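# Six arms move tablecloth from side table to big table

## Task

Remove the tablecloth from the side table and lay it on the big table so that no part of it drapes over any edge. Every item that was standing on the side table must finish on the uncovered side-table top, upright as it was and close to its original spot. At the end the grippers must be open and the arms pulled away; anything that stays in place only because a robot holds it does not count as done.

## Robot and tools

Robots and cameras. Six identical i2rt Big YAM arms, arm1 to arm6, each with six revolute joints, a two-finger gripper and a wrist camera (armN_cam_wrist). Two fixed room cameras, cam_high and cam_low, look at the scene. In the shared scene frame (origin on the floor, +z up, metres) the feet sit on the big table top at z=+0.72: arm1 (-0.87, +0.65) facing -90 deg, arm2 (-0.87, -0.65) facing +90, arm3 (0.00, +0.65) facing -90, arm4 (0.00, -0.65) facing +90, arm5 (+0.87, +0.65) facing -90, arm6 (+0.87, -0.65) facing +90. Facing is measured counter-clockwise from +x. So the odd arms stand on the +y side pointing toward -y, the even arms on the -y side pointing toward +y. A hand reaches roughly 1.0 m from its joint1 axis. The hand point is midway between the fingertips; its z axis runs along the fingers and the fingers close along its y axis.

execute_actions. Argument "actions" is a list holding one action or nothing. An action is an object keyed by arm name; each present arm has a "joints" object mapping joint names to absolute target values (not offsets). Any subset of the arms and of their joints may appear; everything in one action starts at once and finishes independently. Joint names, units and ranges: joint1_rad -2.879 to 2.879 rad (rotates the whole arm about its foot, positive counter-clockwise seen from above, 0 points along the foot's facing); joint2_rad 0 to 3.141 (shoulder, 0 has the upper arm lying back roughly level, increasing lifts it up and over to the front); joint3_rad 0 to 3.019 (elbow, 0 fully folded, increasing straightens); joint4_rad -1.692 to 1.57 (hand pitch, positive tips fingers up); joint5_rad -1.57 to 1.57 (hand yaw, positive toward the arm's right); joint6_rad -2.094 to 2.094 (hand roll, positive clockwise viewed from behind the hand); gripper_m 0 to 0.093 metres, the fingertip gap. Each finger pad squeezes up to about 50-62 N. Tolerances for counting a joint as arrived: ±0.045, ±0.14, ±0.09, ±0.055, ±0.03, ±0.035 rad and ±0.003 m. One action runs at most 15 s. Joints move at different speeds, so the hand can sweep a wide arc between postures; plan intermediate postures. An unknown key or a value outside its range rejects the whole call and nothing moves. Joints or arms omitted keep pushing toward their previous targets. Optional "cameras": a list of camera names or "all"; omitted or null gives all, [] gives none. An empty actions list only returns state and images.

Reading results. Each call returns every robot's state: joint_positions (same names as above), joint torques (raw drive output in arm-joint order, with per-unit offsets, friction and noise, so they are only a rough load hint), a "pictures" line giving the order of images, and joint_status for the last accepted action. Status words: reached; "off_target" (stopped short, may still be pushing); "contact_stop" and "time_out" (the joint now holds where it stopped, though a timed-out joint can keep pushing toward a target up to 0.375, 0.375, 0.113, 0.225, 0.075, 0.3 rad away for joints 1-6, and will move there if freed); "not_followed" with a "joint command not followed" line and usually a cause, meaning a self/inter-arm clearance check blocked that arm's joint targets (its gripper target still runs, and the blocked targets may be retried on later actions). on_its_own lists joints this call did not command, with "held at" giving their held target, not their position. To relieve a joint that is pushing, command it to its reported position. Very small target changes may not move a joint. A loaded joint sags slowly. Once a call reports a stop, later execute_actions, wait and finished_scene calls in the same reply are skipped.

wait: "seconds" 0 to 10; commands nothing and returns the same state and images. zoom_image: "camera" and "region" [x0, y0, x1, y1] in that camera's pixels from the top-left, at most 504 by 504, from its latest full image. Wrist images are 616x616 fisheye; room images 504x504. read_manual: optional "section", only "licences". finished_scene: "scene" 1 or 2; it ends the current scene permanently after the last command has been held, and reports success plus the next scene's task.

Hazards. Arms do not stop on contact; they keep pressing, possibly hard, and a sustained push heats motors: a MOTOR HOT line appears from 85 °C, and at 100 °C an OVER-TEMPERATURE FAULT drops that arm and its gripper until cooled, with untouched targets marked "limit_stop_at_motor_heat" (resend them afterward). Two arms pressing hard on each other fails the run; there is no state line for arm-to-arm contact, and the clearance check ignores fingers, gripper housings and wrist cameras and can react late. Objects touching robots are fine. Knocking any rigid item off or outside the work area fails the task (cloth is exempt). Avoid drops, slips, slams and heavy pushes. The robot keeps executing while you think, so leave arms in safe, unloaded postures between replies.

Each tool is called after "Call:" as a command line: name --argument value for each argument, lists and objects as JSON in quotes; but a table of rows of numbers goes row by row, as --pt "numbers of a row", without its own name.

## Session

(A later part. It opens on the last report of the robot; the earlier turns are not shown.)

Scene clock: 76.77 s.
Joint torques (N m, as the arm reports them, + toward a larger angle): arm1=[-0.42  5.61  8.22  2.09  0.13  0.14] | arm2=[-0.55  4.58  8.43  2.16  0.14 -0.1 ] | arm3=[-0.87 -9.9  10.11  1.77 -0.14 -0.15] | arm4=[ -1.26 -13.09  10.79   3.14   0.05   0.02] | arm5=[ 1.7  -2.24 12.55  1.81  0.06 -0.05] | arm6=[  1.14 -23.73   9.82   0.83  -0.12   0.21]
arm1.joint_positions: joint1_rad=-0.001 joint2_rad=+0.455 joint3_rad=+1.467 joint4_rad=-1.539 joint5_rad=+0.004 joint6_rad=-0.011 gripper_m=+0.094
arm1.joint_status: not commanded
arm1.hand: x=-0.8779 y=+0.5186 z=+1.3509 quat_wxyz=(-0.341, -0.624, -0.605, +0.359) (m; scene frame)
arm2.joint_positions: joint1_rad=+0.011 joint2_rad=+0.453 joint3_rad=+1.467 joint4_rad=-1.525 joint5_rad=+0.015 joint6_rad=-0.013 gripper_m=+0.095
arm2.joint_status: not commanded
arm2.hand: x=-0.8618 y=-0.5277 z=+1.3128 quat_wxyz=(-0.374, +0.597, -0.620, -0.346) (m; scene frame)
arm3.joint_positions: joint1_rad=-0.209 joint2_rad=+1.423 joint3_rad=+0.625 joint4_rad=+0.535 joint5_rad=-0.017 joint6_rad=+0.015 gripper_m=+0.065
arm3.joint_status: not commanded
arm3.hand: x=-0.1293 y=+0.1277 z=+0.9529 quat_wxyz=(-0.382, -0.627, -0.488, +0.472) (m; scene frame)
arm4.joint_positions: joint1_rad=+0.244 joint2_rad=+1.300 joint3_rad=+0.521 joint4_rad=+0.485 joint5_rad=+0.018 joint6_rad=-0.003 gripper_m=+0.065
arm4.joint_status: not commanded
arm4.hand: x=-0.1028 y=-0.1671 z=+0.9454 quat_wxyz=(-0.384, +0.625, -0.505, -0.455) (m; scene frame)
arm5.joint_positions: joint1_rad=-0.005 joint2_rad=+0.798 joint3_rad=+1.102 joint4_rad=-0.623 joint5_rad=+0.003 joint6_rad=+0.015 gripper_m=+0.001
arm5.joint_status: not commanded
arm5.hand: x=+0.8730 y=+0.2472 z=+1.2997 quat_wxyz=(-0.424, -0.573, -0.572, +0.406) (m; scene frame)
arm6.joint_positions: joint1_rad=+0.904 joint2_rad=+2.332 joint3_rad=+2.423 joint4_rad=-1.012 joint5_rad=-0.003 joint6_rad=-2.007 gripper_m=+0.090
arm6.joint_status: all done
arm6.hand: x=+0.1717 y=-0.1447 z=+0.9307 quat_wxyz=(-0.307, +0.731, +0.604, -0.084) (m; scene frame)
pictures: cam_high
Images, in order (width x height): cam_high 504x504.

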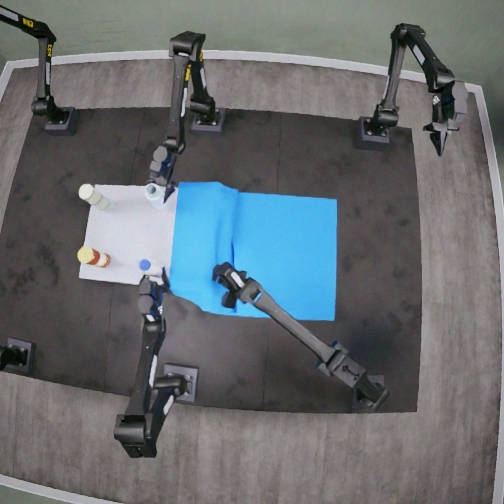

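Call:
execute_actions --actions '[{"arm6":{"joints":{"joint1_rad":0,"joint2_rad":0.8,"joint3_rad":1.3,"joint6_rad":0}},"arm3":{"joints":{"joint1_rad":-0.25,"joint2_rad":1.585,"joint4_rad":0.66}},"arm4":{"joints":{"joint1_rad":0.29,"joint2_rad":1.445,"joint4_rad":0.65}}}]' --cameras '[]'

Call:
execute_actions --actions '[{"arm3":{"joints":{"gripper_m":0.09}},"arm4":{"joints":{"gripper_m":0.09}}}]' --cameras '[]'

Call:
execute_actions --actions '[{"arm3":{"joints":{"joint2_rad":1.4,"joint3_rad":0.48,"joint4_rad":0.62}},"arm4":{"joints":{"joint2_rad":1.3,"joint3_rad":0.4,"joint4_rad":0.6}}}]' --cameras '[]'

Call:
execute_actions --actions '[{"arm3":{"joints":{"joint2_rad":1.2,"joint3_rad":0.2,"joint4_rad":0.7}},"arm4":{"joints":{"joint2_rad":1.2,"joint3_rad":0.1,"joint4_rad":0.7}}}]' --cameras '[]'

Call:
execute_actions --actions '[{"arm4":{"joints":{"joint1_rad":-0.1,"joint6_rad":1.57}}}]' --cameras '["cam_high","cam_low","arm4_cam_wrist"]'

Scene clock: 81.13 s.
Joint torques (N m, as the arm reports them, + toward a larger angle): arm1=[-0.29  5.47  8.07  2.16  0.04  0.14] | arm2=[-0.56  4.61  8.45  2.17  0.15 -0.1 ] | arm3=[ -0.81 -11.28   8.78   3.23  -0.14  -0.15] | arm4=[ -1.44 -13.26   9.72   4.24   0.09   0.01] | arm5=[ 1.69 -2.18 12.56  1.8   0.06 -0.05] | arm6=[ 1.66 -2.68  8.35  1.27 -0.05  0.2 ]
arm1.joint_positions: joint1_rad=-0.001 joint2_rad=+0.455 joint3_rad=+1.467 joint4_rad=-1.539 joint5_rad=+0.004 joint6_rad=-0.011 gripper_m=+0.094
arm1.joint_status: not commanded
arm1.hand: x=-0.8779 y=+0.5186 z=+1.3509 quat_wxyz=(-0.341, -0.624, -0.605, +0.359) (m; scene frame)
arm2.joint_positions: joint1_rad=+0.011 joint2_rad=+0.453 joint3_rad=+1.467 joint4_rad=-1.525 joint5_rad=+0.015 joint6_rad=-0.013 gripper_m=+0.095
arm2.joint_status: not commanded
arm2.hand: x=-0.8618 y=-0.5277 z=+1.3128 quat_wxyz=(-0.374, +0.597, -0.620, -0.346) (m; scene frame)
arm3.joint_positions: joint1_rad=-0.239 joint2_rad=+1.589 joint3_rad=+0.627 joint4_rad=+0.630 joint5_rad=-0.017 joint6_rad=+0.015 gripper_m=+0.065
arm3.joint_status: all done
arm3.hand: x=-0.1476 y=+0.1225 z=+0.8889 quat_wxyz=(-0.358, -0.651, -0.490, +0.455) (m; scene frame)
arm4.joint_positions: joint1_rad=+0.281 joint2_rad=+1.451 joint3_rad=+0.521 joint4_rad=+0.608 joint5_rad=+0.017 joint6_rad=-0.003 gripper_m=+0.065
arm4.joint_status: all done
arm4.hand: x=-0.1237 y=-0.1592 z=+0.9018 quat_wxyz=(-0.368, +0.641, -0.498, -0.453) (m; scene frame)
arm5.joint_positions: joint1_rad=-0.005 joint2_rad=+0.798 joint3_rad=+1.102 joint4_rad=-0.623 joint5_rad=+0.003 joint6_rad=+0.015 gripper_m=+0.001
arm5.joint_status: not commanded
arm5.hand: x=+0.8730 y=+0.2472 z=+1.2997 quat_wxyz=(-0.424, -0.573, -0.572, +0.406) (m; scene frame)
arm6.joint_positions: joint1_rad=-0.003 joint2_rad=+0.800 joint3_rad=+1.303 joint4_rad=-1.010 joint5_rad=-0.002 joint6_rad=-0.010 gripper_m=+0.090
arm6.joint_status: all done
arm6.hand: x=+0.8572 y=-0.2907 z=+1.2486 quat_wxyz=(-0.351, +0.625, -0.595, -0.363) (m; scene frame)
pictures: none
No camera images: the call's "cameras" was empty. Leave "cameras" out to get every camera's image.

Scene clock: 81.83 s.
Joint torques (N m, as the arm reports them, + toward a larger angle): arm1=[-0.95  5.46  8.13  2.37  0.08  0.17] | arm2=[-0.52  4.54  8.44  2.16  0.14 -0.1 ] | arm3=[ -0.79 -11.48   8.82   3.04  -0.14  -0.15] | arm4=[ -1.47 -13.23   9.7    3.29   0.09   0.01] | arm5=[ 1.72 -2.19 12.54  1.81  0.05 -0.05] | arm6=[ 1.59 -2.58  8.34  1.28 -0.05  0.19]
arm1.joint_positions: joint1_rad=-0.001 joint2_rad=+0.455 joint3_rad=+1.467 joint4_rad=-1.539 joint5_rad=+0.004 joint6_rad=-0.011 gripper_m=+0.094
arm1.joint_status: not commanded
arm1.hand: x=-0.8779 y=+0.5186 z=+1.3509 quat_wxyz=(-0.341, -0.624, -0.605, +0.359) (m; scene frame)
arm2.joint_positions: joint1_rad=+0.011 joint2_rad=+0.453 joint3_rad=+1.467 joint4_rad=-1.525 joint5_rad=+0.015 joint6_rad=-0.013 gripper_m=+0.095
arm2.joint_status: not commanded
arm2.hand: x=-0.8618 y=-0.5277 z=+1.3128 quat_wxyz=(-0.374, +0.597, -0.620, -0.346) (m; scene frame)
arm3.joint_positions: joint1_rad=-0.239 joint2_rad=+1.589 joint3_rad=+0.627 joint4_rad=+0.635 joint5_rad=-0.017 joint6_rad=+0.015 gripper_m=+0.090
arm3.joint_status: all done
arm3.hand: x=-0.1477 y=+0.1221 z=+0.8901 quat_wxyz=(-0.359, -0.650, -0.489, +0.457) (m; scene frame)
arm4.joint_positions: joint1_rad=+0.281 joint2_rad=+1.451 joint3_rad=+0.522 joint4_rad=+0.631 joint5_rad=+0.017 joint6_rad=-0.003 gripper_m=+0.090
arm4.joint_status: all done
arm4.hand: x=-0.1243 y=-0.1572 z=+0.9079 quat_wxyz=(-0.374, +0.636, -0.494, -0.461) (m; scene frame)
arm5.joint_positions: joint1_rad=-0.005 joint2_rad=+0.798 joint3_rad=+1.102 joint4_rad=-0.623 joint5_rad=+0.003 joint6_rad=+0.015 gripper_m=+0.001
arm5.joint_status: not commanded
arm5.hand: x=+0.8730 y=+0.2472 z=+1.2997 quat_wxyz=(-0.424, -0.573, -0.572, +0.406) (m; scene frame)
arm6.joint_positions: joint1_rad=-0.003 joint2_rad=+0.800 joint3_rad=+1.303 joint4_rad=-1.010 joint5_rad=-0.002 joint6_rad=-0.010 gripper_m=+0.090
arm6.joint_status: not commanded
arm6.hand: x=+0.8572 y=-0.2907 z=+1.2486 quat_wxyz=(-0.351, +0.625, -0.596, -0.363) (m; scene frame)
pictures: none
No camera images: the call's "cameras" was empty. Leave "cameras" out to get every camera's image.

Scene clock: 82.73 s.
Joint torques (N m, as the arm reports them, + toward a larger angle): arm1=[-0.87  5.32  8.18  2.35  0.04  0.16] | arm2=[-0.53  4.54  8.44  2.17  0.14 -0.1 ] | arm3=[-0.92 -8.16  7.14  1.21 -0.14 -0.15] | arm4=[-1.43 -9.31  7.33  1.87  0.09  0.01] | arm5=[ 1.73 -2.24 12.56  1.81  0.06 -0.05] | arm6=[ 1.61 -2.61  8.35  1.29 -0.05  0.18]
arm1.joint_positions: joint1_rad=-0.001 joint2_rad=+0.455 joint3_rad=+1.467 joint4_rad=-1.539 joint5_rad=+0.004 joint6_rad=-0.011 gripper_m=+0.094
arm1.joint_status: not commanded
arm1.hand: x=-0.8779 y=+0.5186 z=+1.3509 quat_wxyz=(-0.341, -0.624, -0.605, +0.359) (m; scene frame)
arm2.joint_positions: joint1_rad=+0.011 joint2_rad=+0.453 joint3_rad=+1.467 joint4_rad=-1.525 joint5_rad=+0.015 joint6_rad=-0.013 gripper_m=+0.095
arm2.joint_status: not commanded
arm2.hand: x=-0.8618 y=-0.5277 z=+1.3128 quat_wxyz=(-0.374, +0.597, -0.620, -0.346) (m; scene frame)
arm3.joint_positions: joint1_rad=-0.239 joint2_rad=+1.399 joint3_rad=+0.480 joint4_rad=+0.634 joint5_rad=-0.017 joint6_rad=+0.015 gripper_m=+0.090
arm3.joint_status: all done
arm3.hand: x=-0.1324 y=+0.1759 z=+0.9174 quat_wxyz=(-0.369, -0.640, -0.482, +0.471) (m; scene frame)
arm4.joint_positions: joint1_rad=+0.281 joint2_rad=+1.296 joint3_rad=+0.406 joint4_rad=+0.613 joint5_rad=+0.017 joint6_rad=-0.003 gripper_m=+0.090
arm4.joint_status: all done
arm4.hand: x=-0.1129 y=-0.2023 z=+0.9206 quat_wxyz=(-0.379, +0.631, -0.490, -0.468) (m; scene frame)
arm5.joint_positions: joint1_rad=-0.005 joint2_rad=+0.798 joint3_rad=+1.102 joint4_rad=-0.623 joint5_rad=+0.003 joint6_rad=+0.015 gripper_m=+0.001
arm5.joint_status: not commanded
arm5.hand: x=+0.8730 y=+0.2472 z=+1.2997 quat_wxyz=(-0.424, -0.573, -0.572, +0.406) (m; scene frame)
arm6.joint_positions: joint1_rad=-0.003 joint2_rad=+0.800 joint3_rad=+1.303 joint4_rad=-1.010 joint5_rad=-0.002 joint6_rad=-0.010 gripper_m=+0.090
arm6.joint_status: not commanded
arm6.hand: x=+0.8572 y=-0.2907 z=+1.2486 quat_wxyz=(-0.351, +0.625, -0.596, -0.363) (m; scene frame)
pictures: none
No camera images: the call's "cameras" was empty. Leave "cameras" out to get every camera's image.

Scene clock: 84.00 s.
Joint torques (N m, as the arm reports them, + toward a larger angle): arm1=[-1.88  5.39  8.24  2.33  0.07  0.16] | arm2=[-0.56  4.57  8.44  2.15  0.14 -0.1 ] | arm3=[-0.79 -3.98  6.64  2.92 -0.14 -0.15] | arm4=[-1.36 -4.7   6.31  3.04  0.09  0.02] | arm5=[ 1.69 -2.19 12.56  1.82  0.06 -0.05] | arm6=[ 1.61 -2.57  8.35  1.3  -0.05  0.18]
arm1.joint_positions: joint1_rad=-0.001 joint2_rad=+0.455 joint3_rad=+1.467 joint4_rad=-1.539 joint5_rad=+0.004 joint6_rad=-0.011 gripper_m=+0.094
arm1.joint_status: not commanded
arm1.hand: x=-0.8779 y=+0.5186 z=+1.3509 quat_wxyz=(-0.341, -0.624, -0.605, +0.359) (m; scene frame)
arm2.joint_positions: joint1_rad=+0.011 joint2_rad=+0.453 joint3_rad=+1.467 joint4_rad=-1.525 joint5_rad=+0.015 joint6_rad=-0.013 gripper_m=+0.095
arm2.joint_status: not commanded
arm2.hand: x=-0.8618 y=-0.5277 z=+1.3128 quat_wxyz=(-0.374, +0.597, -0.620, -0.346) (m; scene frame)
arm3.joint_positions: joint1_rad=-0.239 joint2_rad=+1.198 joint3_rad=+0.196 joint4_rad=+0.678 joint5_rad=-0.017 joint6_rad=+0.015 gripper_m=+0.090
arm3.joint_status: all done
arm3.hand: x=-0.1035 y=+0.2776 z=+0.8832 quat_wxyz=(-0.360, -0.649, -0.489, +0.458) (m; scene frame)
arm4.joint_positions: joint1_rad=+0.281 joint2_rad=+1.194 joint3_rad=+0.098 joint4_rad=+0.686 joint5_rad=+0.017 joint6_rad=-0.003 gripper_m=+0.090
arm4.joint_status: all done
arm4.hand: x=-0.0833 y=-0.3141 z=+0.8415 quat_wxyz=(-0.346, +0.661, -0.513, -0.424) (m; scene frame)
arm5.joint_positions: joint1_rad=-0.005 joint2_rad=+0.798 joint3_rad=+1.102 joint4_rad=-0.623 joint5_rad=+0.003 joint6_rad=+0.015 gripper_m=+0.001
arm5.joint_status: not commanded
arm5.hand: x=+0.8730 y=+0.2472 z=+1.2997 quat_wxyz=(-0.424, -0.573, -0.572, +0.406) (m; scene frame)
arm6.joint_positions: joint1_rad=-0.003 joint2_rad=+0.800 joint3_rad=+1.303 joint4_rad=-1.010 joint5_rad=-0.002 joint6_rad=-0.010 gripper_m=+0.090
arm6.joint_status: not commanded
arm6.hand: x=+0.8572 y=-0.2907 z=+1.2486 quat_wxyz=(-0.351, +0.625, -0.596, -0.363) (m; scene frame)
pictures: none
No camera images: the call's "cameras" was empty. Leave "cameras" out to get every camera's image.

Scene clock: 86.17 s.
Joint torques (N m, as the arm reports them, + toward a larger angle): arm1=[-1.75  5.7   8.08  2.34  0.05  0.18] | arm2=[-0.54  4.57  8.44  2.16  0.14 -0.1 ] | arm3=[-0.79 -4.17  6.78  2.94 -0.13 -0.15] | arm4=[-2.97 -4.73  6.28  2.98  0.13  0.09] | arm5=[ 1.69 -2.2  12.55  1.81  0.06 -0.05] | arm6=[ 1.54 -2.64  8.33  1.26 -0.04  0.18]
arm1.joint_positions: joint1_rad=-0.001 joint2_rad=+0.455 joint3_rad=+1.467 joint4_rad=-1.539 joint5_rad=+0.004 joint6_rad=-0.011 gripper_m=+0.094
arm1.joint_status: not commanded
arm1.hand: x=-0.8779 y=+0.5186 z=+1.3509 quat_wxyz=(-0.341, -0.624, -0.605, +0.359) (m; scene frame)
arm2.joint_positions: joint1_rad=+0.011 joint2_rad=+0.453 joint3_rad=+1.467 joint4_rad=-1.525 joint5_rad=+0.015 joint6_rad=-0.013 gripper_m=+0.095
arm2.joint_status: not commanded
arm2.hand: x=-0.8618 y=-0.5277 z=+1.3128 quat_wxyz=(-0.374, +0.597, -0.620, -0.346) (m; scene frame)
arm3.joint_positions: joint1_rad=-0.239 joint2_rad=+1.198 joint3_rad=+0.196 joint4_rad=+0.678 joint5_rad=-0.017 joint6_rad=+0.015 gripper_m=+0.090
arm3.joint_status: not commanded
arm3.hand: x=-0.1035 y=+0.2776 z=+0.8832 quat_wxyz=(-0.360, -0.649, -0.489, +0.458) (m; scene frame)
arm4.joint_positions: joint1_rad=-0.088 joint2_rad=+1.194 joint3_rad=+0.098 joint4_rad=+0.686 joint5_rad=+0.017 joint6_rad=+1.553 gripper_m=+0.090
arm4.joint_status: all done
arm4.hand: x=+0.0437 y=-0.3070 z=+0.8431 quat_wxyz=(-0.050, -0.044, -0.834, -0.547) (m; scene frame)
arm5.joint_positions: joint1_rad=-0.005 joint2_rad=+0.798 joint3_rad=+1.102 joint4_rad=-0.623 joint5_rad=+0.003 joint6_rad=+0.015 gripper_m=+0.001
arm5.joint_status: not commanded
arm5.hand: x=+0.8730 y=+0.2472 z=+1.2997 quat_wxyz=(-0.424, -0.573, -0.572, +0.406) (m; scene frame)
arm6.joint_positions: joint1_rad=-0.003 joint2_rad=+0.800 joint3_rad=+1.303 joint4_rad=-1.010 joint5_rad=-0.002 joint6_rad=-0.010 gripper_m=+0.090
arm6.joint_status: not commanded
arm6.hand: x=+0.8572 y=-0.2907 z=+1.2486 quat_wxyz=(-0.351, +0.625, -0.596, -0.363) (m; scene frame)
pictures: arm4_cam_wrist, cam_high, cam_low
Images, in order (width x height): arm4_cam_wrist 616x616, cam_high 504x504, cam_low 504x504.

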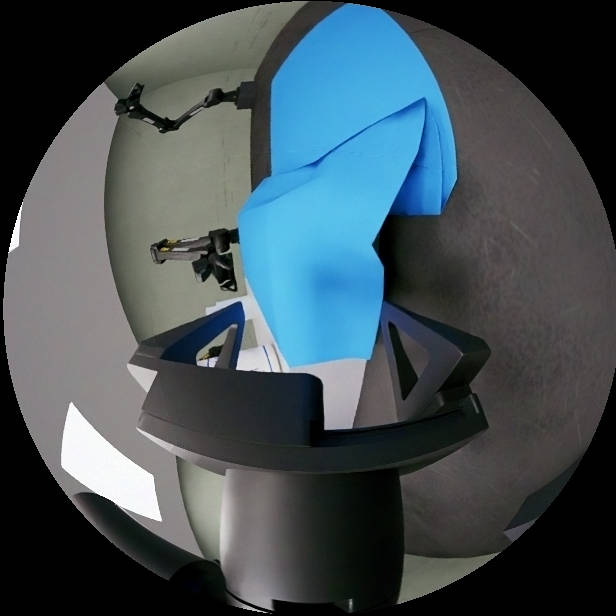

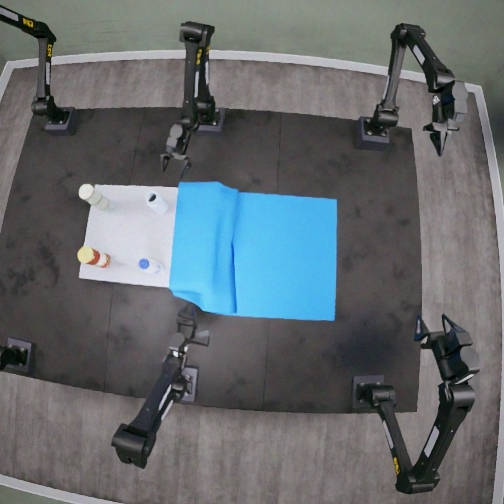

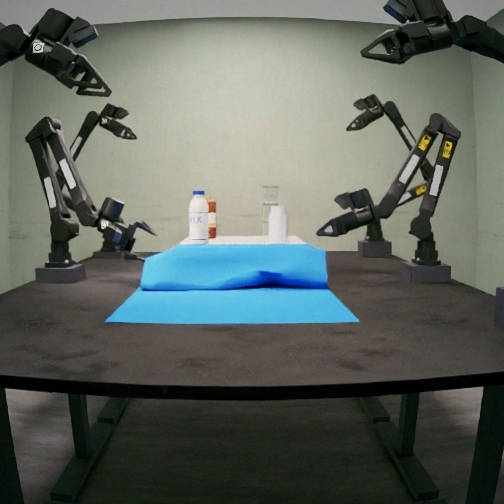

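Call:
execute_actions --actions '[{"arm4":{"joints":{"joint2_rad":1.32,"joint4_rad":0.8}}}]' --cameras '[]'

Call:
execute_actions --actions '[{"arm4":{"joints":{"joint2_rad":1.45,"joint3_rad":0.2,"joint4_rad":0.83}}}]' --cameras '["arm4_cam_wrist"]'

Scene clock: 88.20 s.
Joint torques (N m, as the arm reports them, + toward a larger angle): arm1=[-1.36  5.83  8.07  2.07  0.02  0.16] | arm2=[-0.55  4.58  8.44  2.16  0.14 -0.1 ] | arm3=[-0.87 -4.13  6.79  2.92 -0.14 -0.15] | arm4=[-3.   -5.49  5.32  3.16  0.14  0.09] | arm5=[ 1.74 -2.18 12.55  1.81  0.05 -0.05] | arm6=[ 1.54 -2.65  8.36  1.28 -0.05  0.18]
arm1.joint_positions: joint1_rad=-0.001 joint2_rad=+0.455 joint3_rad=+1.467 joint4_rad=-1.539 joint5_rad=+0.004 joint6_rad=-0.011 gripper_m=+0.094
arm1.joint_status: not commanded
arm1.hand: x=-0.8779 y=+0.5186 z=+1.3509 quat_wxyz=(-0.341, -0.624, -0.605, +0.359) (m; scene frame)
arm2.joint_positions: joint1_rad=+0.011 joint2_rad=+0.453 joint3_rad=+1.467 joint4_rad=-1.525 joint5_rad=+0.015 joint6_rad=-0.013 gripper_m=+0.095
arm2.joint_status: not commanded
arm2.hand: x=-0.8618 y=-0.5277 z=+1.3128 quat_wxyz=(-0.374, +0.597, -0.620, -0.346) (m; scene frame)
arm3.joint_positions: joint1_rad=-0.239 joint2_rad=+1.198 joint3_rad=+0.196 joint4_rad=+0.678 joint5_rad=-0.017 joint6_rad=+0.015 gripper_m=+0.090
arm3.joint_status: not commanded
arm3.hand: x=-0.1035 y=+0.2776 z=+0.8832 quat_wxyz=(-0.360, -0.649, -0.489, +0.458) (m; scene frame)
arm4.joint_positions: joint1_rad=-0.088 joint2_rad=+1.313 joint3_rad=+0.098 joint4_rad=+0.782 joint5_rad=+0.017 joint6_rad=+1.554 gripper_m=+0.090
arm4.joint_status: all done
arm4.hand: x=+0.0441 y=-0.3055 z=+0.8261 quat_wxyz=(-0.049, -0.044, -0.841, -0.538) (m; scene frame)
arm5.joint_positions: joint1_rad=-0.005 joint2_rad=+0.798 joint3_rad=+1.102 joint4_rad=-0.623 joint5_rad=+0.003 joint6_rad=+0.015 gripper_m=+0.001
arm5.joint_status: not commanded
arm5.hand: x=+0.8730 y=+0.2472 z=+1.2997 quat_wxyz=(-0.424, -0.573, -0.572, +0.406) (m; scene frame)
arm6.joint_positions: joint1_rad=-0.003 joint2_rad=+0.800 joint3_rad=+1.303 joint4_rad=-1.010 joint5_rad=-0.002 joint6_rad=-0.010 gripper_m=+0.090
arm6.joint_status: not commanded
arm6.hand: x=+0.8572 y=-0.2907 z=+1.2486 quat_wxyz=(-0.351, +0.625, -0.596, -0.363) (m; scene frame)
pictures: none
No camera images: the call's "cameras" was empty. Leave "cameras" out to get every camera's image.

Scene clock: 89.00 s.
Joint torques (N m, as the arm reports them, + toward a larger angle): arm1=[-1.69  5.66  8.34  2.11  0.08  0.13] | arm2=[-0.53  4.53  8.43  2.16  0.14 -0.1 ] | arm3=[-0.75 -4.18  6.76  2.98 -0.15 -0.14] | arm4=[-3.03 -7.16  6.01  3.13  0.14  0.09] | arm5=[ 1.69 -2.15 12.55  1.81  0.06 -0.05] | arm6=[ 1.58 -2.59  8.35  1.26 -0.05  0.19]
arm1.joint_positions: joint1_rad=-0.001 joint2_rad=+0.455 joint3_rad=+1.467 joint4_rad=-1.539 joint5_rad=+0.004 joint6_rad=-0.011 gripper_m=+0.094
arm1.joint_status: not commanded
arm1.hand: x=-0.8779 y=+0.5186 z=+1.3509 quat_wxyz=(-0.341, -0.624, -0.605, +0.359) (m; scene frame)
arm2.joint_positions: joint1_rad=+0.011 joint2_rad=+0.453 joint3_rad=+1.467 joint4_rad=-1.525 joint5_rad=+0.015 joint6_rad=-0.013 gripper_m=+0.095
arm2.joint_status: not commanded
arm2.hand: x=-0.8618 y=-0.5277 z=+1.3128 quat_wxyz=(-0.374, +0.597, -0.620, -0.346) (m; scene frame)
arm3.joint_positions: joint1_rad=-0.239 joint2_rad=+1.198 joint3_rad=+0.196 joint4_rad=+0.678 joint5_rad=-0.017 joint6_rad=+0.015 gripper_m=+0.090
arm3.joint_status: not commanded
arm3.hand: x=-0.1035 y=+0.2776 z=+0.8832 quat_wxyz=(-0.360, -0.649, -0.489, +0.458) (m; scene frame)
arm4.joint_positions: joint1_rad=-0.088 joint2_rad=+1.440 joint3_rad=+0.185 joint4_rad=+0.813 joint5_rad=+0.017 joint6_rad=+1.554 gripper_m=+0.090
arm4.joint_status: all done
arm4.hand: x=+0.0481 y=-0.2726 z=+0.8196 quat_wxyz=(-0.049, -0.045, -0.843, -0.533) (m; scene frame)
arm5.joint_positions: joint1_rad=-0.005 joint2_rad=+0.798 joint3_rad=+1.102 joint4_rad=-0.623 joint5_rad=+0.003 joint6_rad=+0.015 gripper_m=+0.001
arm5.joint_status: not commanded
arm5.hand: x=+0.8730 y=+0.2472 z=+1.2997 quat_wxyz=(-0.424, -0.573, -0.572, +0.406) (m; scene frame)
arm6.joint_positions: joint1_rad=-0.003 joint2_rad=+0.800 joint3_rad=+1.303 joint4_rad=-1.010 joint5_rad=-0.002 joint6_rad=-0.010 gripper_m=+0.090
arm6.joint_status: not commanded
arm6.hand: x=+0.8572 y=-0.2907 z=+1.2486 quat_wxyz=(-0.351, +0.625, -0.596, -0.363) (m; scene frame)
pictures: arm4_cam_wrist
Images, in order (width x height): arm4_cam_wrist 616x616.

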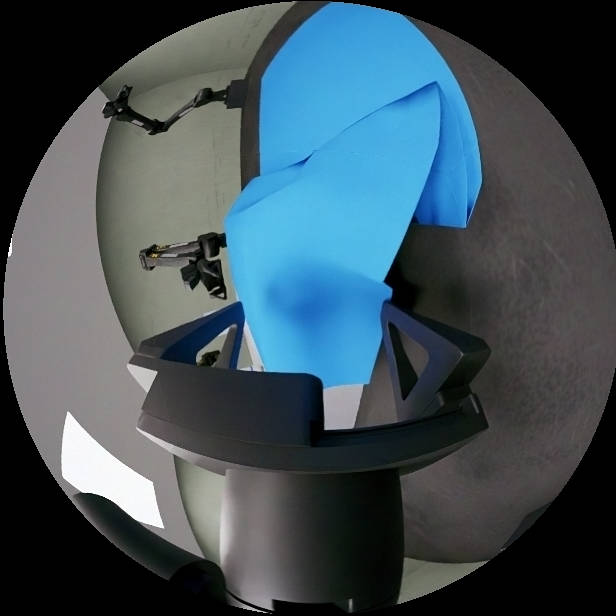

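Try closing, lift and swing.

Call:
execute_actions --actions '[{"arm4":{"joints":{"gripper_m":0.0}}}]' --cameras '[]'

Call:
execute_actions --actions '[{"arm4":{"joints":{"joint2_rad":1.25,"joint3_rad":0.4,"joint4_rad":0.6}}}]' --cameras '["cam_low"]'

Call:
execute_actions --actions '[{"arm4":{"joints":{"joint1_rad":-0.8,"joint2_rad":1.6,"joint3_rad":0.9,"joint4_rad":0.4}}}]' --cameras '["cam_high"]'

Scene clock: 90.90 s.
Joint torques (N m, as the arm reports them, + toward a larger angle): arm1=[-0.83  6.08  7.97  2.18  0.09  0.2 ] | arm2=[-0.54  4.55  8.44  2.15  0.14 -0.1 ] | arm3=[-0.93 -4.07  6.77  2.96 -0.14 -0.14] | arm4=[-3.02 -7.21  5.99  3.1   0.14  0.08] | arm5=[ 1.7  -2.21 12.56  1.81  0.06 -0.05] | arm6=[ 1.63 -2.68  8.33  1.29 -0.05  0.18]
arm1.joint_positions: joint1_rad=-0.001 joint2_rad=+0.455 joint3_rad=+1.467 joint4_rad=-1.539 joint5_rad=+0.004 joint6_rad=-0.011 gripper_m=+0.094
arm1.joint_status: not commanded
arm1.hand: x=-0.8779 y=+0.5186 z=+1.3509 quat_wxyz=(-0.341, -0.624, -0.605, +0.359) (m; scene frame)
arm2.joint_positions: joint1_rad=+0.011 joint2_rad=+0.453 joint3_rad=+1.467 joint4_rad=-1.525 joint5_rad=+0.015 joint6_rad=-0.013 gripper_m=+0.095
arm2.joint_status: not commanded
arm2.hand: x=-0.8618 y=-0.5277 z=+1.3128 quat_wxyz=(-0.374, +0.597, -0.620, -0.346) (m; scene frame)
arm3.joint_positions: joint1_rad=-0.239 joint2_rad=+1.198 joint3_rad=+0.196 joint4_rad=+0.678 joint5_rad=-0.017 joint6_rad=+0.015 gripper_m=+0.090
arm3.joint_status: not commanded
arm3.hand: x=-0.1035 y=+0.2776 z=+0.8832 quat_wxyz=(-0.360, -0.649, -0.489, +0.458) (m; scene frame)
arm4.joint_positions: joint1_rad=-0.088 joint2_rad=+1.440 joint3_rad=+0.185 joint4_rad=+0.813 joint5_rad=+0.017 joint6_rad=+1.554 gripper_m=+0.000
arm4.joint_status: all done
arm4.hand: x=+0.0481 y=-0.2726 z=+0.8196 quat_wxyz=(-0.049, -0.045, -0.843, -0.533) (m; scene frame)
arm5.joint_positions: joint1_rad=-0.005 joint2_rad=+0.798 joint3_rad=+1.102 joint4_rad=-0.623 joint5_rad=+0.003 joint6_rad=+0.015 gripper_m=+0.001
arm5.joint_status: not commanded
arm5.hand: x=+0.8730 y=+0.2472 z=+1.2997 quat_wxyz=(-0.424, -0.573, -0.572, +0.406) (m; scene frame)
arm6.joint_positions: joint1_rad=-0.003 joint2_rad=+0.800 joint3_rad=+1.303 joint4_rad=-1.010 joint5_rad=-0.002 joint6_rad=-0.010 gripper_m=+0.090
arm6.joint_status: not commanded
arm6.hand: x=+0.8572 y=-0.2907 z=+1.2486 quat_wxyz=(-0.351, +0.625, -0.596, -0.363) (m; scene frame)
pictures: none
No camera images: the call's "cameras" was empty. Leave "cameras" out to get every camera's image.

Scene clock: 91.97 s.
Joint torques (N m, as the arm reports them, + toward a larger angle): arm1=[-1.49  5.85  8.41  2.28  0.03  0.11] | arm2=[-0.52  4.56  8.43  2.16  0.14 -0.1 ] | arm3=[-0.87 -4.1   6.77  2.95 -0.14 -0.14] | arm4=[-3.02 -7.71  9.06  1.86  0.12  0.07] | arm5=[ 1.73 -2.23 12.56  1.81  0.06 -0.05] | arm6=[ 1.59 -2.62  8.35  1.28 -0.05  0.18]
arm1.joint_positions: joint1_rad=-0.001 joint2_rad=+0.455 joint3_rad=+1.467 joint4_rad=-1.539 joint5_rad=+0.004 joint6_rad=-0.011 gripper_m=+0.094
arm1.joint_status: not commanded
arm1.hand: x=-0.8779 y=+0.5186 z=+1.3509 quat_wxyz=(-0.341, -0.624, -0.605, +0.359) (m; scene frame)
arm2.joint_positions: joint1_rad=+0.011 joint2_rad=+0.453 joint3_rad=+1.467 joint4_rad=-1.525 joint5_rad=+0.015 joint6_rad=-0.013 gripper_m=+0.095
arm2.joint_status: not commanded
arm2.hand: x=-0.8618 y=-0.5277 z=+1.3128 quat_wxyz=(-0.374, +0.597, -0.620, -0.346) (m; scene frame)
arm3.joint_positions: joint1_rad=-0.239 joint2_rad=+1.198 joint3_rad=+0.196 joint4_rad=+0.678 joint5_rad=-0.017 joint6_rad=+0.015 gripper_m=+0.090
arm3.joint_status: not commanded
arm3.hand: x=-0.1035 y=+0.2776 z=+0.8832 quat_wxyz=(-0.360, -0.649, -0.489, +0.458) (m; scene frame)
arm4.joint_positions: joint1_rad=-0.088 joint2_rad=+1.239 joint3_rad=+0.388 joint4_rad=+0.614 joint5_rad=+0.017 joint6_rad=+1.555 gripper_m=+0.000
arm4.joint_status: all done
arm4.hand: x=+0.0553 y=-0.2003 z=+0.9389 quat_wxyz=(-0.053, -0.042, -0.784, -0.617) (m; scene frame)
arm5.joint_positions: joint1_rad=-0.005 joint2_rad=+0.798 joint3_rad=+1.102 joint4_rad=-0.623 joint5_rad=+0.003 joint6_rad=+0.015 gripper_m=+0.001
arm5.joint_status: not commanded
arm5.hand: x=+0.8730 y=+0.2472 z=+1.2997 quat_wxyz=(-0.424, -0.573, -0.572, +0.406) (m; scene frame)
arm6.joint_positions: joint1_rad=-0.003 joint2_rad=+0.800 joint3_rad=+1.303 joint4_rad=-1.010 joint5_rad=-0.002 joint6_rad=-0.010 gripper_m=+0.090
arm6.joint_status: not commanded
arm6.hand: x=+0.8572 y=-0.2907 z=+1.2486 quat_wxyz=(-0.351, +0.625, -0.596, -0.363) (m; scene frame)
pictures: cam_low
Images, in order (width x height): cam_low 504x504.

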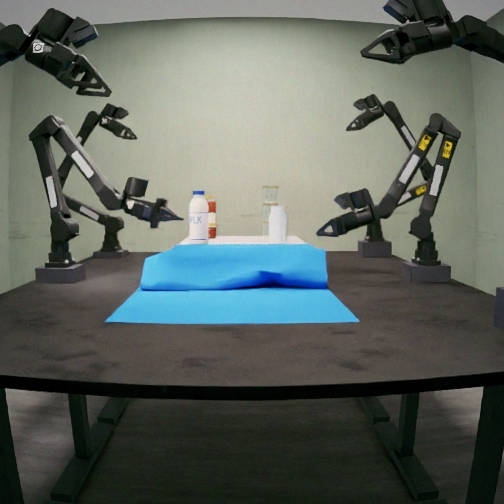

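Scene clock: 93.30 s.
Joint torques (N m, as the arm reports them, + toward a larger angle): arm1=[-1.6   5.35  8.23  2.07  0.02  0.14] | arm2=[-0.55  4.59  8.44  2.16  0.14 -0.1 ] | arm3=[-0.78 -4.14  6.75  2.94 -0.14 -0.14] | arm4=[ -1.56 -16.25  11.05   1.91   0.07   0.08] | arm5=[ 1.69 -2.2  12.56  1.8   0.06 -0.05] | arm6=[ 1.56 -2.55  8.34  1.24 -0.05  0.18]
arm1.joint_positions: joint1_rad=-0.001 joint2_rad=+0.455 joint3_rad=+1.467 joint4_rad=-1.539 joint5_rad=+0.004 joint6_rad=-0.011 gripper_m=+0.094
arm1.joint_status: not commanded
arm1.hand: x=-0.8779 y=+0.5186 z=+1.3509 quat_wxyz=(-0.341, -0.624, -0.605, +0.359) (m; scene frame)
arm2.joint_positions: joint1_rad=+0.011 joint2_rad=+0.453 joint3_rad=+1.467 joint4_rad=-1.525 joint5_rad=+0.015 joint6_rad=-0.013 gripper_m=+0.095
arm2.joint_status: not commanded
arm2.hand: x=-0.8618 y=-0.5277 z=+1.3128 quat_wxyz=(-0.374, +0.597, -0.620, -0.346) (m; scene frame)
arm3.joint_positions: joint1_rad=-0.239 joint2_rad=+1.198 joint3_rad=+0.196 joint4_rad=+0.678 joint5_rad=-0.017 joint6_rad=+0.015 gripper_m=+0.090
arm3.joint_status: not commanded
arm3.hand: x=-0.1035 y=+0.2776 z=+0.8832 quat_wxyz=(-0.360, -0.649, -0.489, +0.458) (m; scene frame)
arm4.joint_positions: joint1_rad=-0.807 joint2_rad=+1.588 joint3_rad=+0.874 joint4_rad=+0.412 joint5_rad=+0.018 joint6_rad=+1.555 gripper_m=+0.000
arm4.joint_status: all done
arm4.hand: x=+0.4609 y=-0.2384 z=+0.9629 quat_wxyz=(-0.257, -0.324, -0.734, -0.538) (m; scene frame)
arm5.joint_positions: joint1_rad=-0.005 joint2_rad=+0.798 joint3_rad=+1.102 joint4_rad=-0.623 joint5_rad=+0.003 joint6_rad=+0.015 gripper_m=+0.001
arm5.joint_status: not commanded
arm5.hand: x=+0.8730 y=+0.2472 z=+1.2997 quat_wxyz=(-0.424, -0.573, -0.572, +0.406) (m; scene frame)
arm6.joint_positions: joint1_rad=-0.003 joint2_rad=+0.800 joint3_rad=+1.303 joint4_rad=-1.010 joint5_rad=-0.002 joint6_rad=-0.010 gripper_m=+0.090
arm6.joint_status: not commanded
arm6.hand: x=+0.8572 y=-0.2907 z=+1.2486 quat_wxyz=(-0.351, +0.625, -0.596, -0.363) (m; scene frame)
pictures: cam_high
Images, in order (width x height): cam_high 504x504.

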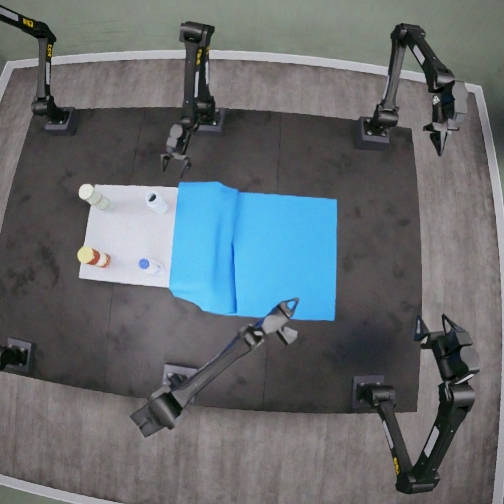

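Call:
execute_actions --actions '[{"arm4":{"joints":{"joint1_rad":-0.36,"joint2_rad":1.3,"joint3_rad":0.1,"joint4_rad":0.9,"joint6_rad":0}}}]' --cameras '[]'

Call:
execute_actions --actions '[{"arm4":{"joints":{"joint2_rad":1.6,"joint4_rad":1.15}}}]' --cameras '["arm4_cam_wrist"]'

Scene clock: 96.57 s.
Joint torques (N m, as the arm reports them, + toward a larger angle): arm1=[-2.16  5.33  8.15  2.33  0.06  0.17] | arm2=[-0.52  4.57  8.45  2.16  0.14 -0.1 ] | arm3=[-0.85 -4.05  6.77  2.94 -0.14 -0.15] | arm4=[-1.45 -5.21  5.23  3.26  0.18 -0.16] | arm5=[ 1.68 -2.21 12.57  1.81  0.06 -0.05] | arm6=[ 1.53 -2.6   8.36  1.28 -0.05  0.18]
arm1.joint_positions: joint1_rad=-0.001 joint2_rad=+0.455 joint3_rad=+1.467 joint4_rad=-1.539 joint5_rad=+0.004 joint6_rad=-0.011 gripper_m=+0.094
arm1.joint_status: not commanded
arm1.hand: x=-0.8779 y=+0.5186 z=+1.3509 quat_wxyz=(-0.341, -0.624, -0.605, +0.359) (m; scene frame)
arm2.joint_positions: joint1_rad=+0.011 joint2_rad=+0.453 joint3_rad=+1.467 joint4_rad=-1.525 joint5_rad=+0.015 joint6_rad=-0.013 gripper_m=+0.095
arm2.joint_status: not commanded
arm2.hand: x=-0.8618 y=-0.5277 z=+1.3128 quat_wxyz=(-0.374, +0.597, -0.620, -0.346) (m; scene frame)
arm3.joint_positions: joint1_rad=-0.239 joint2_rad=+1.198 joint3_rad=+0.196 joint4_rad=+0.678 joint5_rad=-0.017 joint6_rad=+0.015 gripper_m=+0.090
arm3.joint_status: not commanded
arm3.hand: x=-0.1035 y=+0.2776 z=+0.8832 quat_wxyz=(-0.360, -0.649, -0.489, +0.458) (m; scene frame)
arm4.joint_positions: joint1_rad=-0.369 joint2_rad=+1.290 joint3_rad=+0.103 joint4_rad=+0.881 joint5_rad=+0.015 joint6_rad=+0.016 gripper_m=+0.000
arm4.joint_status: all done
arm4.hand: x=+0.1418 y=-0.3199 z=+0.8593 quat_wxyz=(-0.498, +0.438, -0.675, -0.323) (m; scene frame)
arm5.joint_positions: joint1_rad=-0.005 joint2_rad=+0.798 joint3_rad=+1.102 joint4_rad=-0.623 joint5_rad=+0.003 joint6_rad=+0.015 gripper_m=+0.001
arm5.joint_status: not commanded
arm5.hand: x=+0.8730 y=+0.2472 z=+1.2997 quat_wxyz=(-0.424, -0.573, -0.572, +0.406) (m; scene frame)
arm6.joint_positions: joint1_rad=-0.003 joint2_rad=+0.800 joint3_rad=+1.303 joint4_rad=-1.010 joint5_rad=-0.002 joint6_rad=-0.010 gripper_m=+0.090
arm6.joint_status: not commanded
arm6.hand: x=+0.8572 y=-0.2907 z=+1.2486 quat_wxyz=(-0.351, +0.625, -0.596, -0.363) (m; scene frame)
pictures: none
No camera images: the call's "cameras" was empty. Leave "cameras" out to get every camera's image.

Scene clock: 97.63 s.
Joint torques (N m, as the arm reports them, + toward a larger angle): arm1=[-1.28  6.22  8.29  2.22 -0.01  0.18] | arm2=[-0.52  4.54  8.43  2.16  0.14 -0.1 ] | arm3=[-0.87 -4.11  6.79  2.98 -0.14 -0.15] | arm4=[-1.4  -7.32  2.57  3.25  0.17 -0.16] | arm5=[ 1.68 -2.23 12.55  1.81  0.05 -0.05] | arm6=[ 1.52 -2.55  8.35  1.26 -0.05  0.18]
arm1.joint_positions: joint1_rad=-0.001 joint2_rad=+0.455 joint3_rad=+1.467 joint4_rad=-1.539 joint5_rad=+0.004 joint6_rad=-0.011 gripper_m=+0.094
arm1.joint_status: not commanded
arm1.hand: x=-0.8779 y=+0.5186 z=+1.3509 quat_wxyz=(-0.341, -0.624, -0.605, +0.359) (m; scene frame)
arm2.joint_positions: joint1_rad=+0.011 joint2_rad=+0.453 joint3_rad=+1.467 joint4_rad=-1.525 joint5_rad=+0.015 joint6_rad=-0.013 gripper_m=+0.095
arm2.joint_status: not commanded
arm2.hand: x=-0.8618 y=-0.5277 z=+1.3128 quat_wxyz=(-0.374, +0.597, -0.620, -0.346) (m; scene frame)
arm3.joint_positions: joint1_rad=-0.239 joint2_rad=+1.198 joint3_rad=+0.196 joint4_rad=+0.678 joint5_rad=-0.017 joint6_rad=+0.015 gripper_m=+0.090
arm3.joint_status: not commanded
arm3.hand: x=-0.1035 y=+0.2776 z=+0.8832 quat_wxyz=(-0.360, -0.649, -0.489, +0.458) (m; scene frame)
arm4.joint_positions: joint1_rad=-0.369 joint2_rad=+1.589 joint3_rad=+0.103 joint4_rad=+1.131 joint5_rad=+0.015 joint6_rad=+0.016 gripper_m=+0.000
arm4.joint_status: all done
arm4.hand: x=+0.1423 y=-0.3200 z=+0.8161 quat_wxyz=(-0.481, +0.447, -0.687, -0.312) (m; scene frame)
arm5.joint_positions: joint1_rad=-0.005 joint2_rad=+0.798 joint3_rad=+1.102 joint4_rad=-0.623 joint5_rad=+0.003 joint6_rad=+0.015 gripper_m=+0.001
arm5.joint_status: not commanded
arm5.hand: x=+0.8730 y=+0.2472 z=+1.2997 quat_wxyz=(-0.424, -0.573, -0.572, +0.406) (m; scene frame)
arm6.joint_positions: joint1_rad=-0.003 joint2_rad=+0.800 joint3_rad=+1.303 joint4_rad=-1.010 joint5_rad=-0.002 joint6_rad=-0.010 gripper_m=+0.090
arm6.joint_status: not commanded
arm6.hand: x=+0.8572 y=-0.2907 z=+1.2486 quat_wxyz=(-0.351, +0.625, -0.596, -0.363) (m; scene frame)
pictures: arm4_cam_wrist
Images, in order (width x height): arm4_cam_wrist 616x616.

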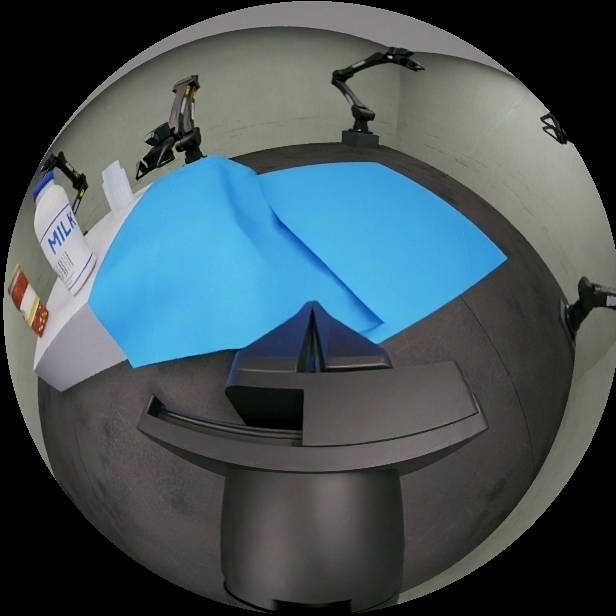

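Call:
execute_actions --actions '[{"arm4":{"joints":{"joint2_rad":1.0,"joint4_rad":0.6}},"arm3":{"joints":{"joint2_rad":1.2,"joint3_rad":1.67,"joint4_rad":-1.01,"gripper_m":0,"joint1_rad":-0.18}}}]' --cameras '[]'

Call:
execute_actions --actions '[{"arm3":{"joints":{"joint2_rad":1.9}}}]' --cameras '["arm3_cam_wrist","cam_high"]'

Scene clock: 101.17 s.
Joint torques (N m, as the arm reports them, + toward a larger angle): arm1=[-2.01  5.81  8.04  2.15 -0.01  0.14] | arm2=[-0.55  4.55  8.44  2.16  0.14 -0.1 ] | arm3=[ 1.06 -7.86 14.23  1.11 -0.14 -0.14] | arm4=[-1.32 -4.22  7.5   1.88  0.18 -0.16] | arm5=[ 1.68 -2.24 12.56  1.81  0.06 -0.05] | arm6=[ 1.47 -2.59  8.36  1.28 -0.05  0.19]
arm1.joint_positions: joint1_rad=-0.001 joint2_rad=+0.455 joint3_rad=+1.467 joint4_rad=-1.539 joint5_rad=+0.004 joint6_rad=-0.011 gripper_m=+0.094
arm1.joint_status: not commanded
arm1.hand: x=-0.8779 y=+0.5186 z=+1.3509 quat_wxyz=(-0.341, -0.624, -0.605, +0.359) (m; scene frame)
arm2.joint_positions: joint1_rad=+0.011 joint2_rad=+0.453 joint3_rad=+1.467 joint4_rad=-1.525 joint5_rad=+0.015 joint6_rad=-0.013 gripper_m=+0.095
arm2.joint_status: not commanded
arm2.hand: x=-0.8618 y=-0.5277 z=+1.3128 quat_wxyz=(-0.374, +0.597, -0.620, -0.346) (m; scene frame)
arm3.joint_positions: joint1_rad=-0.192 joint2_rad=+1.200 joint3_rad=+1.624 joint4_rad=-0.996 joint5_rad=-0.017 joint6_rad=+0.015 gripper_m=+0.001
arm3.joint_status: all done
arm3.hand: x=-0.1128 y=+0.1583 z=+1.3074 quat_wxyz=(-0.305, -0.690, -0.544, +0.368) (m; scene frame)
arm4.joint_positions: joint1_rad=-0.369 joint2_rad=+1.004 joint3_rad=+0.103 joint4_rad=+0.614 joint5_rad=+0.015 joint6_rad=+0.016 gripper_m=+0.000
arm4.joint_status: all done
arm4.hand: x=+0.1371 y=-0.3300 z=+0.8917 quat_wxyz=(-0.504, +0.436, -0.670, -0.327) (m; scene frame)
arm5.joint_positions: joint1_rad=-0.005 joint2_rad=+0.798 joint3_rad=+1.102 joint4_rad=-0.623 joint5_rad=+0.003 joint6_rad=+0.015 gripper_m=+0.001
arm5.joint_status: not commanded
arm5.hand: x=+0.8730 y=+0.2472 z=+1.2997 quat_wxyz=(-0.424, -0.573, -0.572, +0.406) (m; scene frame)
arm6.joint_positions: joint1_rad=-0.003 joint2_rad=+0.800 joint3_rad=+1.303 joint4_rad=-1.010 joint5_rad=-0.002 joint6_rad=-0.010 gripper_m=+0.090
arm6.joint_status: not commanded
arm6.hand: x=+0.8572 y=-0.2907 z=+1.2486 quat_wxyz=(-0.351, +0.625, -0.596, -0.363) (m; scene frame)
pictures: none
No camera images: the call's "cameras" was empty. Leave "cameras" out to get every camera's image.

Scene clock: 102.73 s.
Joint torques (N m, as the arm reports them, + toward a larger angle): arm1=[-1.09  6.13  8.06  2.15  0.05  0.15] | arm2=[-0.61  4.55  8.43  2.15  0.14 -0.1 ] | arm3=[  0.97 -19.93  11.24   0.4   -0.15  -0.14] | arm4=[-1.33 -4.25  7.5   1.88  0.18 -0.16] | arm5=[ 1.68 -2.24 12.56  1.8   0.06 -0.05] | arm6=[ 1.65 -2.59  8.36  1.3  -0.05  0.18]
arm1.joint_positions: joint1_rad=-0.001 joint2_rad=+0.455 joint3_rad=+1.467 joint4_rad=-1.539 joint5_rad=+0.004 joint6_rad=-0.011 gripper_m=+0.094
arm1.joint_status: not commanded
arm1.hand: x=-0.8779 y=+0.5186 z=+1.3509 quat_wxyz=(-0.341, -0.624, -0.605, +0.359) (m; scene frame)
arm2.joint_positions: joint1_rad=+0.011 joint2_rad=+0.453 joint3_rad=+1.467 joint4_rad=-1.525 joint5_rad=+0.015 joint6_rad=-0.013 gripper_m=+0.095
arm2.joint_status: not commanded
arm2.hand: x=-0.8618 y=-0.5277 z=+1.3128 quat_wxyz=(-0.374, +0.597, -0.620, -0.346) (m; scene frame)
arm3.joint_positions: joint1_rad=-0.192 joint2_rad=+1.911 joint3_rad=+1.648 joint4_rad=-1.000 joint5_rad=-0.017 joint6_rad=+0.015 gripper_m=+0.001
arm3.joint_status: all done
arm3.hand: x=-0.1474 y=+0.0108 z=+0.9062 quat_wxyz=(-0.102, -0.778, -0.609, +0.113) (m; scene frame)
arm4.joint_positions: joint1_rad=-0.369 joint2_rad=+1.004 joint3_rad=+0.103 joint4_rad=+0.614 joint5_rad=+0.015 joint6_rad=+0.016 gripper_m=+0.000
arm4.joint_status: not commanded
arm4.hand: x=+0.1371 y=-0.3300 z=+0.8917 quat_wxyz=(-0.504, +0.436, -0.670, -0.327) (m; scene frame)
arm5.joint_positions: joint1_rad=-0.005 joint2_rad=+0.798 joint3_rad=+1.102 joint4_rad=-0.623 joint5_rad=+0.003 joint6_rad=+0.015 gripper_m=+0.001
arm5.joint_status: not commanded
arm5.hand: x=+0.8730 y=+0.2472 z=+1.2997 quat_wxyz=(-0.424, -0.573, -0.572, +0.406) (m; scene frame)
arm6.joint_positions: joint1_rad=-0.003 joint2_rad=+0.800 joint3_rad=+1.303 joint4_rad=-1.010 joint5_rad=-0.002 joint6_rad=-0.010 gripper_m=+0.090
arm6.joint_status: not commanded
arm6.hand: x=+0.8572 y=-0.2907 z=+1.2486 quat_wxyz=(-0.351, +0.625, -0.596, -0.363) (m; scene frame)
pictures: arm3_cam_wrist, cam_high
Images, in order (width x height): arm3_cam_wrist 616x616, cam_high 504x504.

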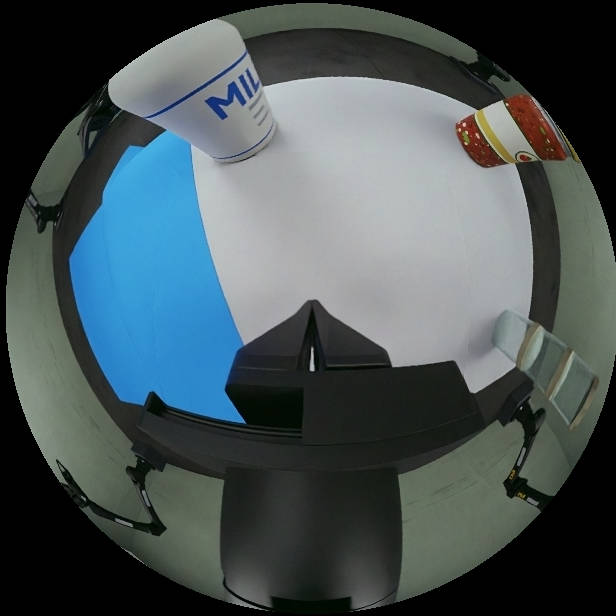

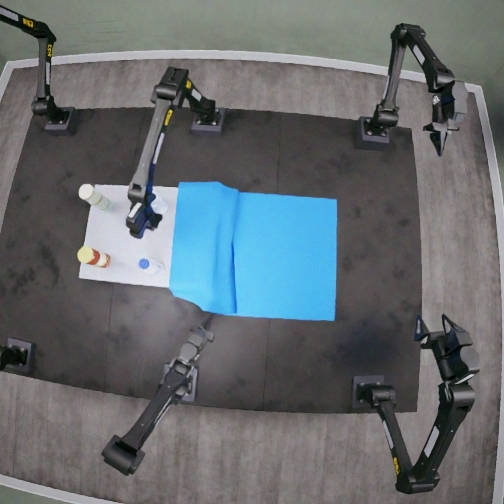

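Call:
execute_actions --actions '[{"arm3":{"joints":{"joint2_rad":2.0}}}]' --cameras '[]'

Call:
execute_actions --actions '[{"arm3":{"joints":{"joint1_rad":0.3}}}]' --cameras '["cam_high"]'

Scene clock: 104.50 s.
Joint torques (N m, as the arm reports them, + toward a larger angle): arm1=[-1.49  5.57  8.15  2.26  0.04  0.12] | arm2=[-0.53  4.54  8.44  2.18  0.14 -0.1 ] | arm3=[  1.02 -18.17  10.47   0.31  -0.14  -0.15] | arm4=[-1.32 -4.23  7.52  1.88  0.18 -0.16] | arm5=[ 1.69 -2.2  12.55  1.8   0.06 -0.05] | arm6=[ 1.67 -2.53  8.35  1.27 -0.05  0.19]
arm1.joint_positions: joint1_rad=-0.001 joint2_rad=+0.455 joint3_rad=+1.467 joint4_rad=-1.539 joint5_rad=+0.004 joint6_rad=-0.011 gripper_m=+0.094
arm1.joint_status: not commanded
arm1.hand: x=-0.8779 y=+0.5186 z=+1.3509 quat_wxyz=(-0.341, -0.624, -0.605, +0.359) (m; scene frame)
arm2.joint_positions: joint1_rad=+0.011 joint2_rad=+0.453 joint3_rad=+1.467 joint4_rad=-1.525 joint5_rad=+0.015 joint6_rad=-0.013 gripper_m=+0.095
arm2.joint_status: not commanded
arm2.hand: x=-0.8618 y=-0.5277 z=+1.3128 quat_wxyz=(-0.374, +0.597, -0.620, -0.346) (m; scene frame)
arm3.joint_positions: joint1_rad=-0.192 joint2_rad=+1.982 joint3_rad=+1.655 joint4_rad=-1.002 joint5_rad=-0.017 joint6_rad=+0.015 gripper_m=+0.001
arm3.joint_status: all done
arm3.hand: x=-0.1475 y=+0.0106 z=+0.8634 quat_wxyz=(-0.081, -0.782, -0.612, +0.088) (m; scene frame)
arm4.joint_positions: joint1_rad=-0.369 joint2_rad=+1.004 joint3_rad=+0.103 joint4_rad=+0.614 joint5_rad=+0.015 joint6_rad=+0.016 gripper_m=+0.000
arm4.joint_status: not commanded
arm4.hand: x=+0.1371 y=-0.3300 z=+0.8917 quat_wxyz=(-0.504, +0.436, -0.670, -0.327) (m; scene frame)
arm5.joint_positions: joint1_rad=-0.005 joint2_rad=+0.798 joint3_rad=+1.102 joint4_rad=-0.623 joint5_rad=+0.003 joint6_rad=+0.015 gripper_m=+0.001
arm5.joint_status: not commanded
arm5.hand: x=+0.8730 y=+0.2472 z=+1.2997 quat_wxyz=(-0.424, -0.573, -0.572, +0.406) (m; scene frame)
arm6.joint_positions: joint1_rad=-0.003 joint2_rad=+0.800 joint3_rad=+1.303 joint4_rad=-1.010 joint5_rad=-0.002 joint6_rad=-0.010 gripper_m=+0.090
arm6.joint_status: not commanded
arm6.hand: x=+0.8572 y=-0.2907 z=+1.2486 quat_wxyz=(-0.351, +0.625, -0.596, -0.363) (m; scene frame)
pictures: none
No camera images: the call's "cameras" was empty. Leave "cameras" out to get every camera's image.

Scene clock: 106.13 s.
Joint torques (N m, as the arm reports them, + toward a larger angle): arm1=[-0.76  5.32  8.07  2.2   0.08  0.17] | arm2=[-0.55  4.56  8.44  2.17  0.14 -0.1 ] | arm3=[  0.04 -18.48  10.53   0.41  -0.07  -0.14] | arm4=[-1.38 -4.28  7.5   1.88  0.18 -0.16] | arm5=[ 1.7  -2.22 12.56  1.81  0.06 -0.05] | arm6=[ 1.57 -2.52  8.35  1.28 -0.05  0.18]
arm1.joint_positions: joint1_rad=-0.001 joint2_rad=+0.455 joint3_rad=+1.467 joint4_rad=-1.539 joint5_rad=+0.004 joint6_rad=-0.011 gripper_m=+0.094
arm1.joint_status: not commanded
arm1.hand: x=-0.8779 y=+0.5186 z=+1.3509 quat_wxyz=(-0.341, -0.624, -0.605, +0.359) (m; scene frame)
arm2.joint_positions: joint1_rad=+0.011 joint2_rad=+0.453 joint3_rad=+1.467 joint4_rad=-1.525 joint5_rad=+0.015 joint6_rad=-0.013 gripper_m=+0.095
arm2.joint_status: not commanded
arm2.hand: x=-0.8618 y=-0.5277 z=+1.3128 quat_wxyz=(-0.374, +0.597, -0.620, -0.346) (m; scene frame)
arm3.joint_positions: joint1_rad=+0.298 joint2_rad=+1.985 joint3_rad=+1.655 joint4_rad=-1.002 joint5_rad=-0.018 joint6_rad=+0.015 gripper_m=+0.001
arm3.joint_status: all done
arm3.hand: x=+0.1711 y=+0.0166 z=+0.8621 quat_wxyz=(-0.100, -0.610, -0.783, +0.063) (m; scene frame)
arm4.joint_positions: joint1_rad=-0.369 joint2_rad=+1.004 joint3_rad=+0.103 joint4_rad=+0.614 joint5_rad=+0.015 joint6_rad=+0.016 gripper_m=+0.000
arm4.joint_status: not commanded
arm4.hand: x=+0.1371 y=-0.3300 z=+0.8917 quat_wxyz=(-0.504, +0.436, -0.670, -0.327) (m; scene frame)
arm5.joint_positions: joint1_rad=-0.005 joint2_rad=+0.798 joint3_rad=+1.102 joint4_rad=-0.623 joint5_rad=+0.003 joint6_rad=+0.015 gripper_m=+0.001
arm5.joint_status: not commanded
arm5.hand: x=+0.8730 y=+0.2472 z=+1.2997 quat_wxyz=(-0.424, -0.573, -0.572, +0.406) (m; scene frame)
arm6.joint_positions: joint1_rad=-0.003 joint2_rad=+0.800 joint3_rad=+1.303 joint4_rad=-1.010 joint5_rad=-0.002 joint6_rad=-0.010 gripper_m=+0.090
arm6.joint_status: not commanded
arm6.hand: x=+0.8572 y=-0.2907 z=+1.2486 quat_wxyz=(-0.351, +0.625, -0.596, -0.363) (m; scene frame)
pictures: cam_high
Images, in order (width x height): cam_high 504x504.

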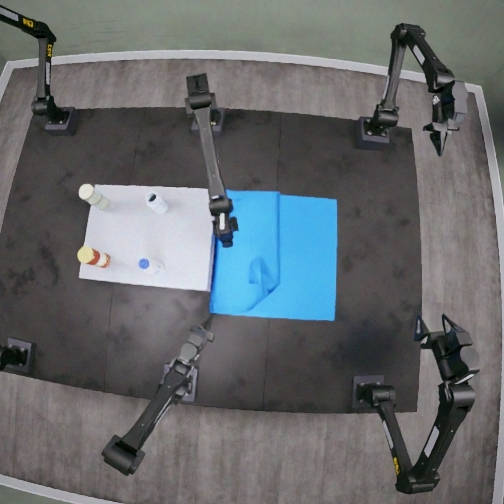

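Worked. Lift clear and finish.

Call:
execute_actions --actions '[{"arm3":{"joints":{"joint2_rad":1.4}}}]' --cameras '["cam_low"]'

Call:
finished_scene --scene 2

Scene clock: 109.53 s.
Joint torques (N m, as the arm reports them, + toward a larger angle): arm1=[-0.6   4.19  7.96  2.19  0.03  0.12] | arm2=[-0.54  4.54  8.43  2.16  0.14 -0.1 ] | arm3=[  0.2  -13.15  10.89   1.3   -0.07  -0.15] | arm4=[-1.38 -4.24  7.51  1.88  0.18 -0.16] | arm5=[ 1.69 -2.23 12.55  1.81  0.06 -0.05] | arm6=[ 1.55 -2.58  8.33  1.27 -0.05  0.18]
arm1.joint_positions: joint1_rad=-0.001 joint2_rad=+0.455 joint3_rad=+1.467 joint4_rad=-1.539 joint5_rad=+0.004 joint6_rad=-0.011 gripper_m=+0.094
arm1.joint_status: not commanded
arm1.hand: x=-0.8779 y=+0.5186 z=+1.3509 quat_wxyz=(-0.341, -0.624, -0.605, +0.359) (m; scene frame)
arm2.joint_positions: joint1_rad=+0.011 joint2_rad=+0.453 joint3_rad=+1.467 joint4_rad=-1.525 joint5_rad=+0.015 joint6_rad=-0.013 gripper_m=+0.095
arm2.joint_status: not commanded
arm2.hand: x=-0.8618 y=-0.5277 z=+1.3128 quat_wxyz=(-0.374, +0.597, -0.620, -0.346) (m; scene frame)
arm3.joint_positions: joint1_rad=+0.298 joint2_rad=+1.408 joint3_rad=+1.662 joint4_rad=-1.002 joint5_rad=-0.018 joint6_rad=+0.015 gripper_m=+0.001
arm3.joint_status: all done
arm3.hand: x=+0.1507 y=+0.0915 z=+1.2192 quat_wxyz=(-0.324, -0.562, -0.725, +0.234) (m; scene frame)
arm4.joint_positions: joint1_rad=-0.369 joint2_rad=+1.004 joint3_rad=+0.103 joint4_rad=+0.614 joint5_rad=+0.015 joint6_rad=+0.016 gripper_m=+0.000
arm4.joint_status: not commanded
arm4.hand: x=+0.1371 y=-0.3300 z=+0.8917 quat_wxyz=(-0.504, +0.436, -0.670, -0.327) (m; scene frame)
arm5.joint_positions: joint1_rad=-0.005 joint2_rad=+0.798 joint3_rad=+1.102 joint4_rad=-0.623 joint5_rad=+0.003 joint6_rad=+0.015 gripper_m=+0.001
arm5.joint_status: not commanded
arm5.hand: x=+0.8730 y=+0.2472 z=+1.2997 quat_wxyz=(-0.424, -0.573, -0.572, +0.406) (m; scene frame)
arm6.joint_positions: joint1_rad=-0.003 joint2_rad=+0.800 joint3_rad=+1.303 joint4_rad=-1.010 joint5_rad=-0.002 joint6_rad=-0.010 gripper_m=+0.090
arm6.joint_status: not commanded
arm6.hand: x=+0.8572 y=-0.2907 z=+1.2486 quat_wxyz=(-0.351, +0.625, -0.596, -0.363) (m; scene frame)
pictures: cam_low
Images, in order (width x height): cam_low 504x504.

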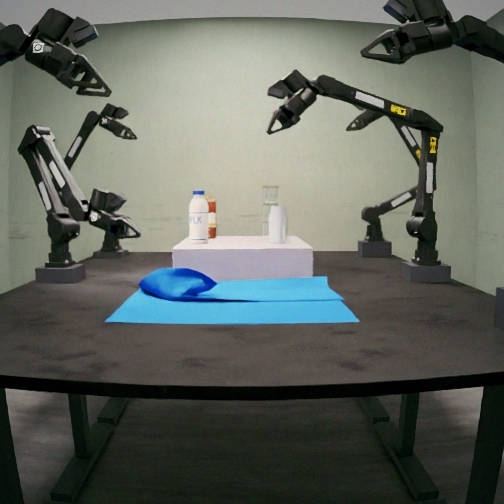

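The scene is finished: the task was done.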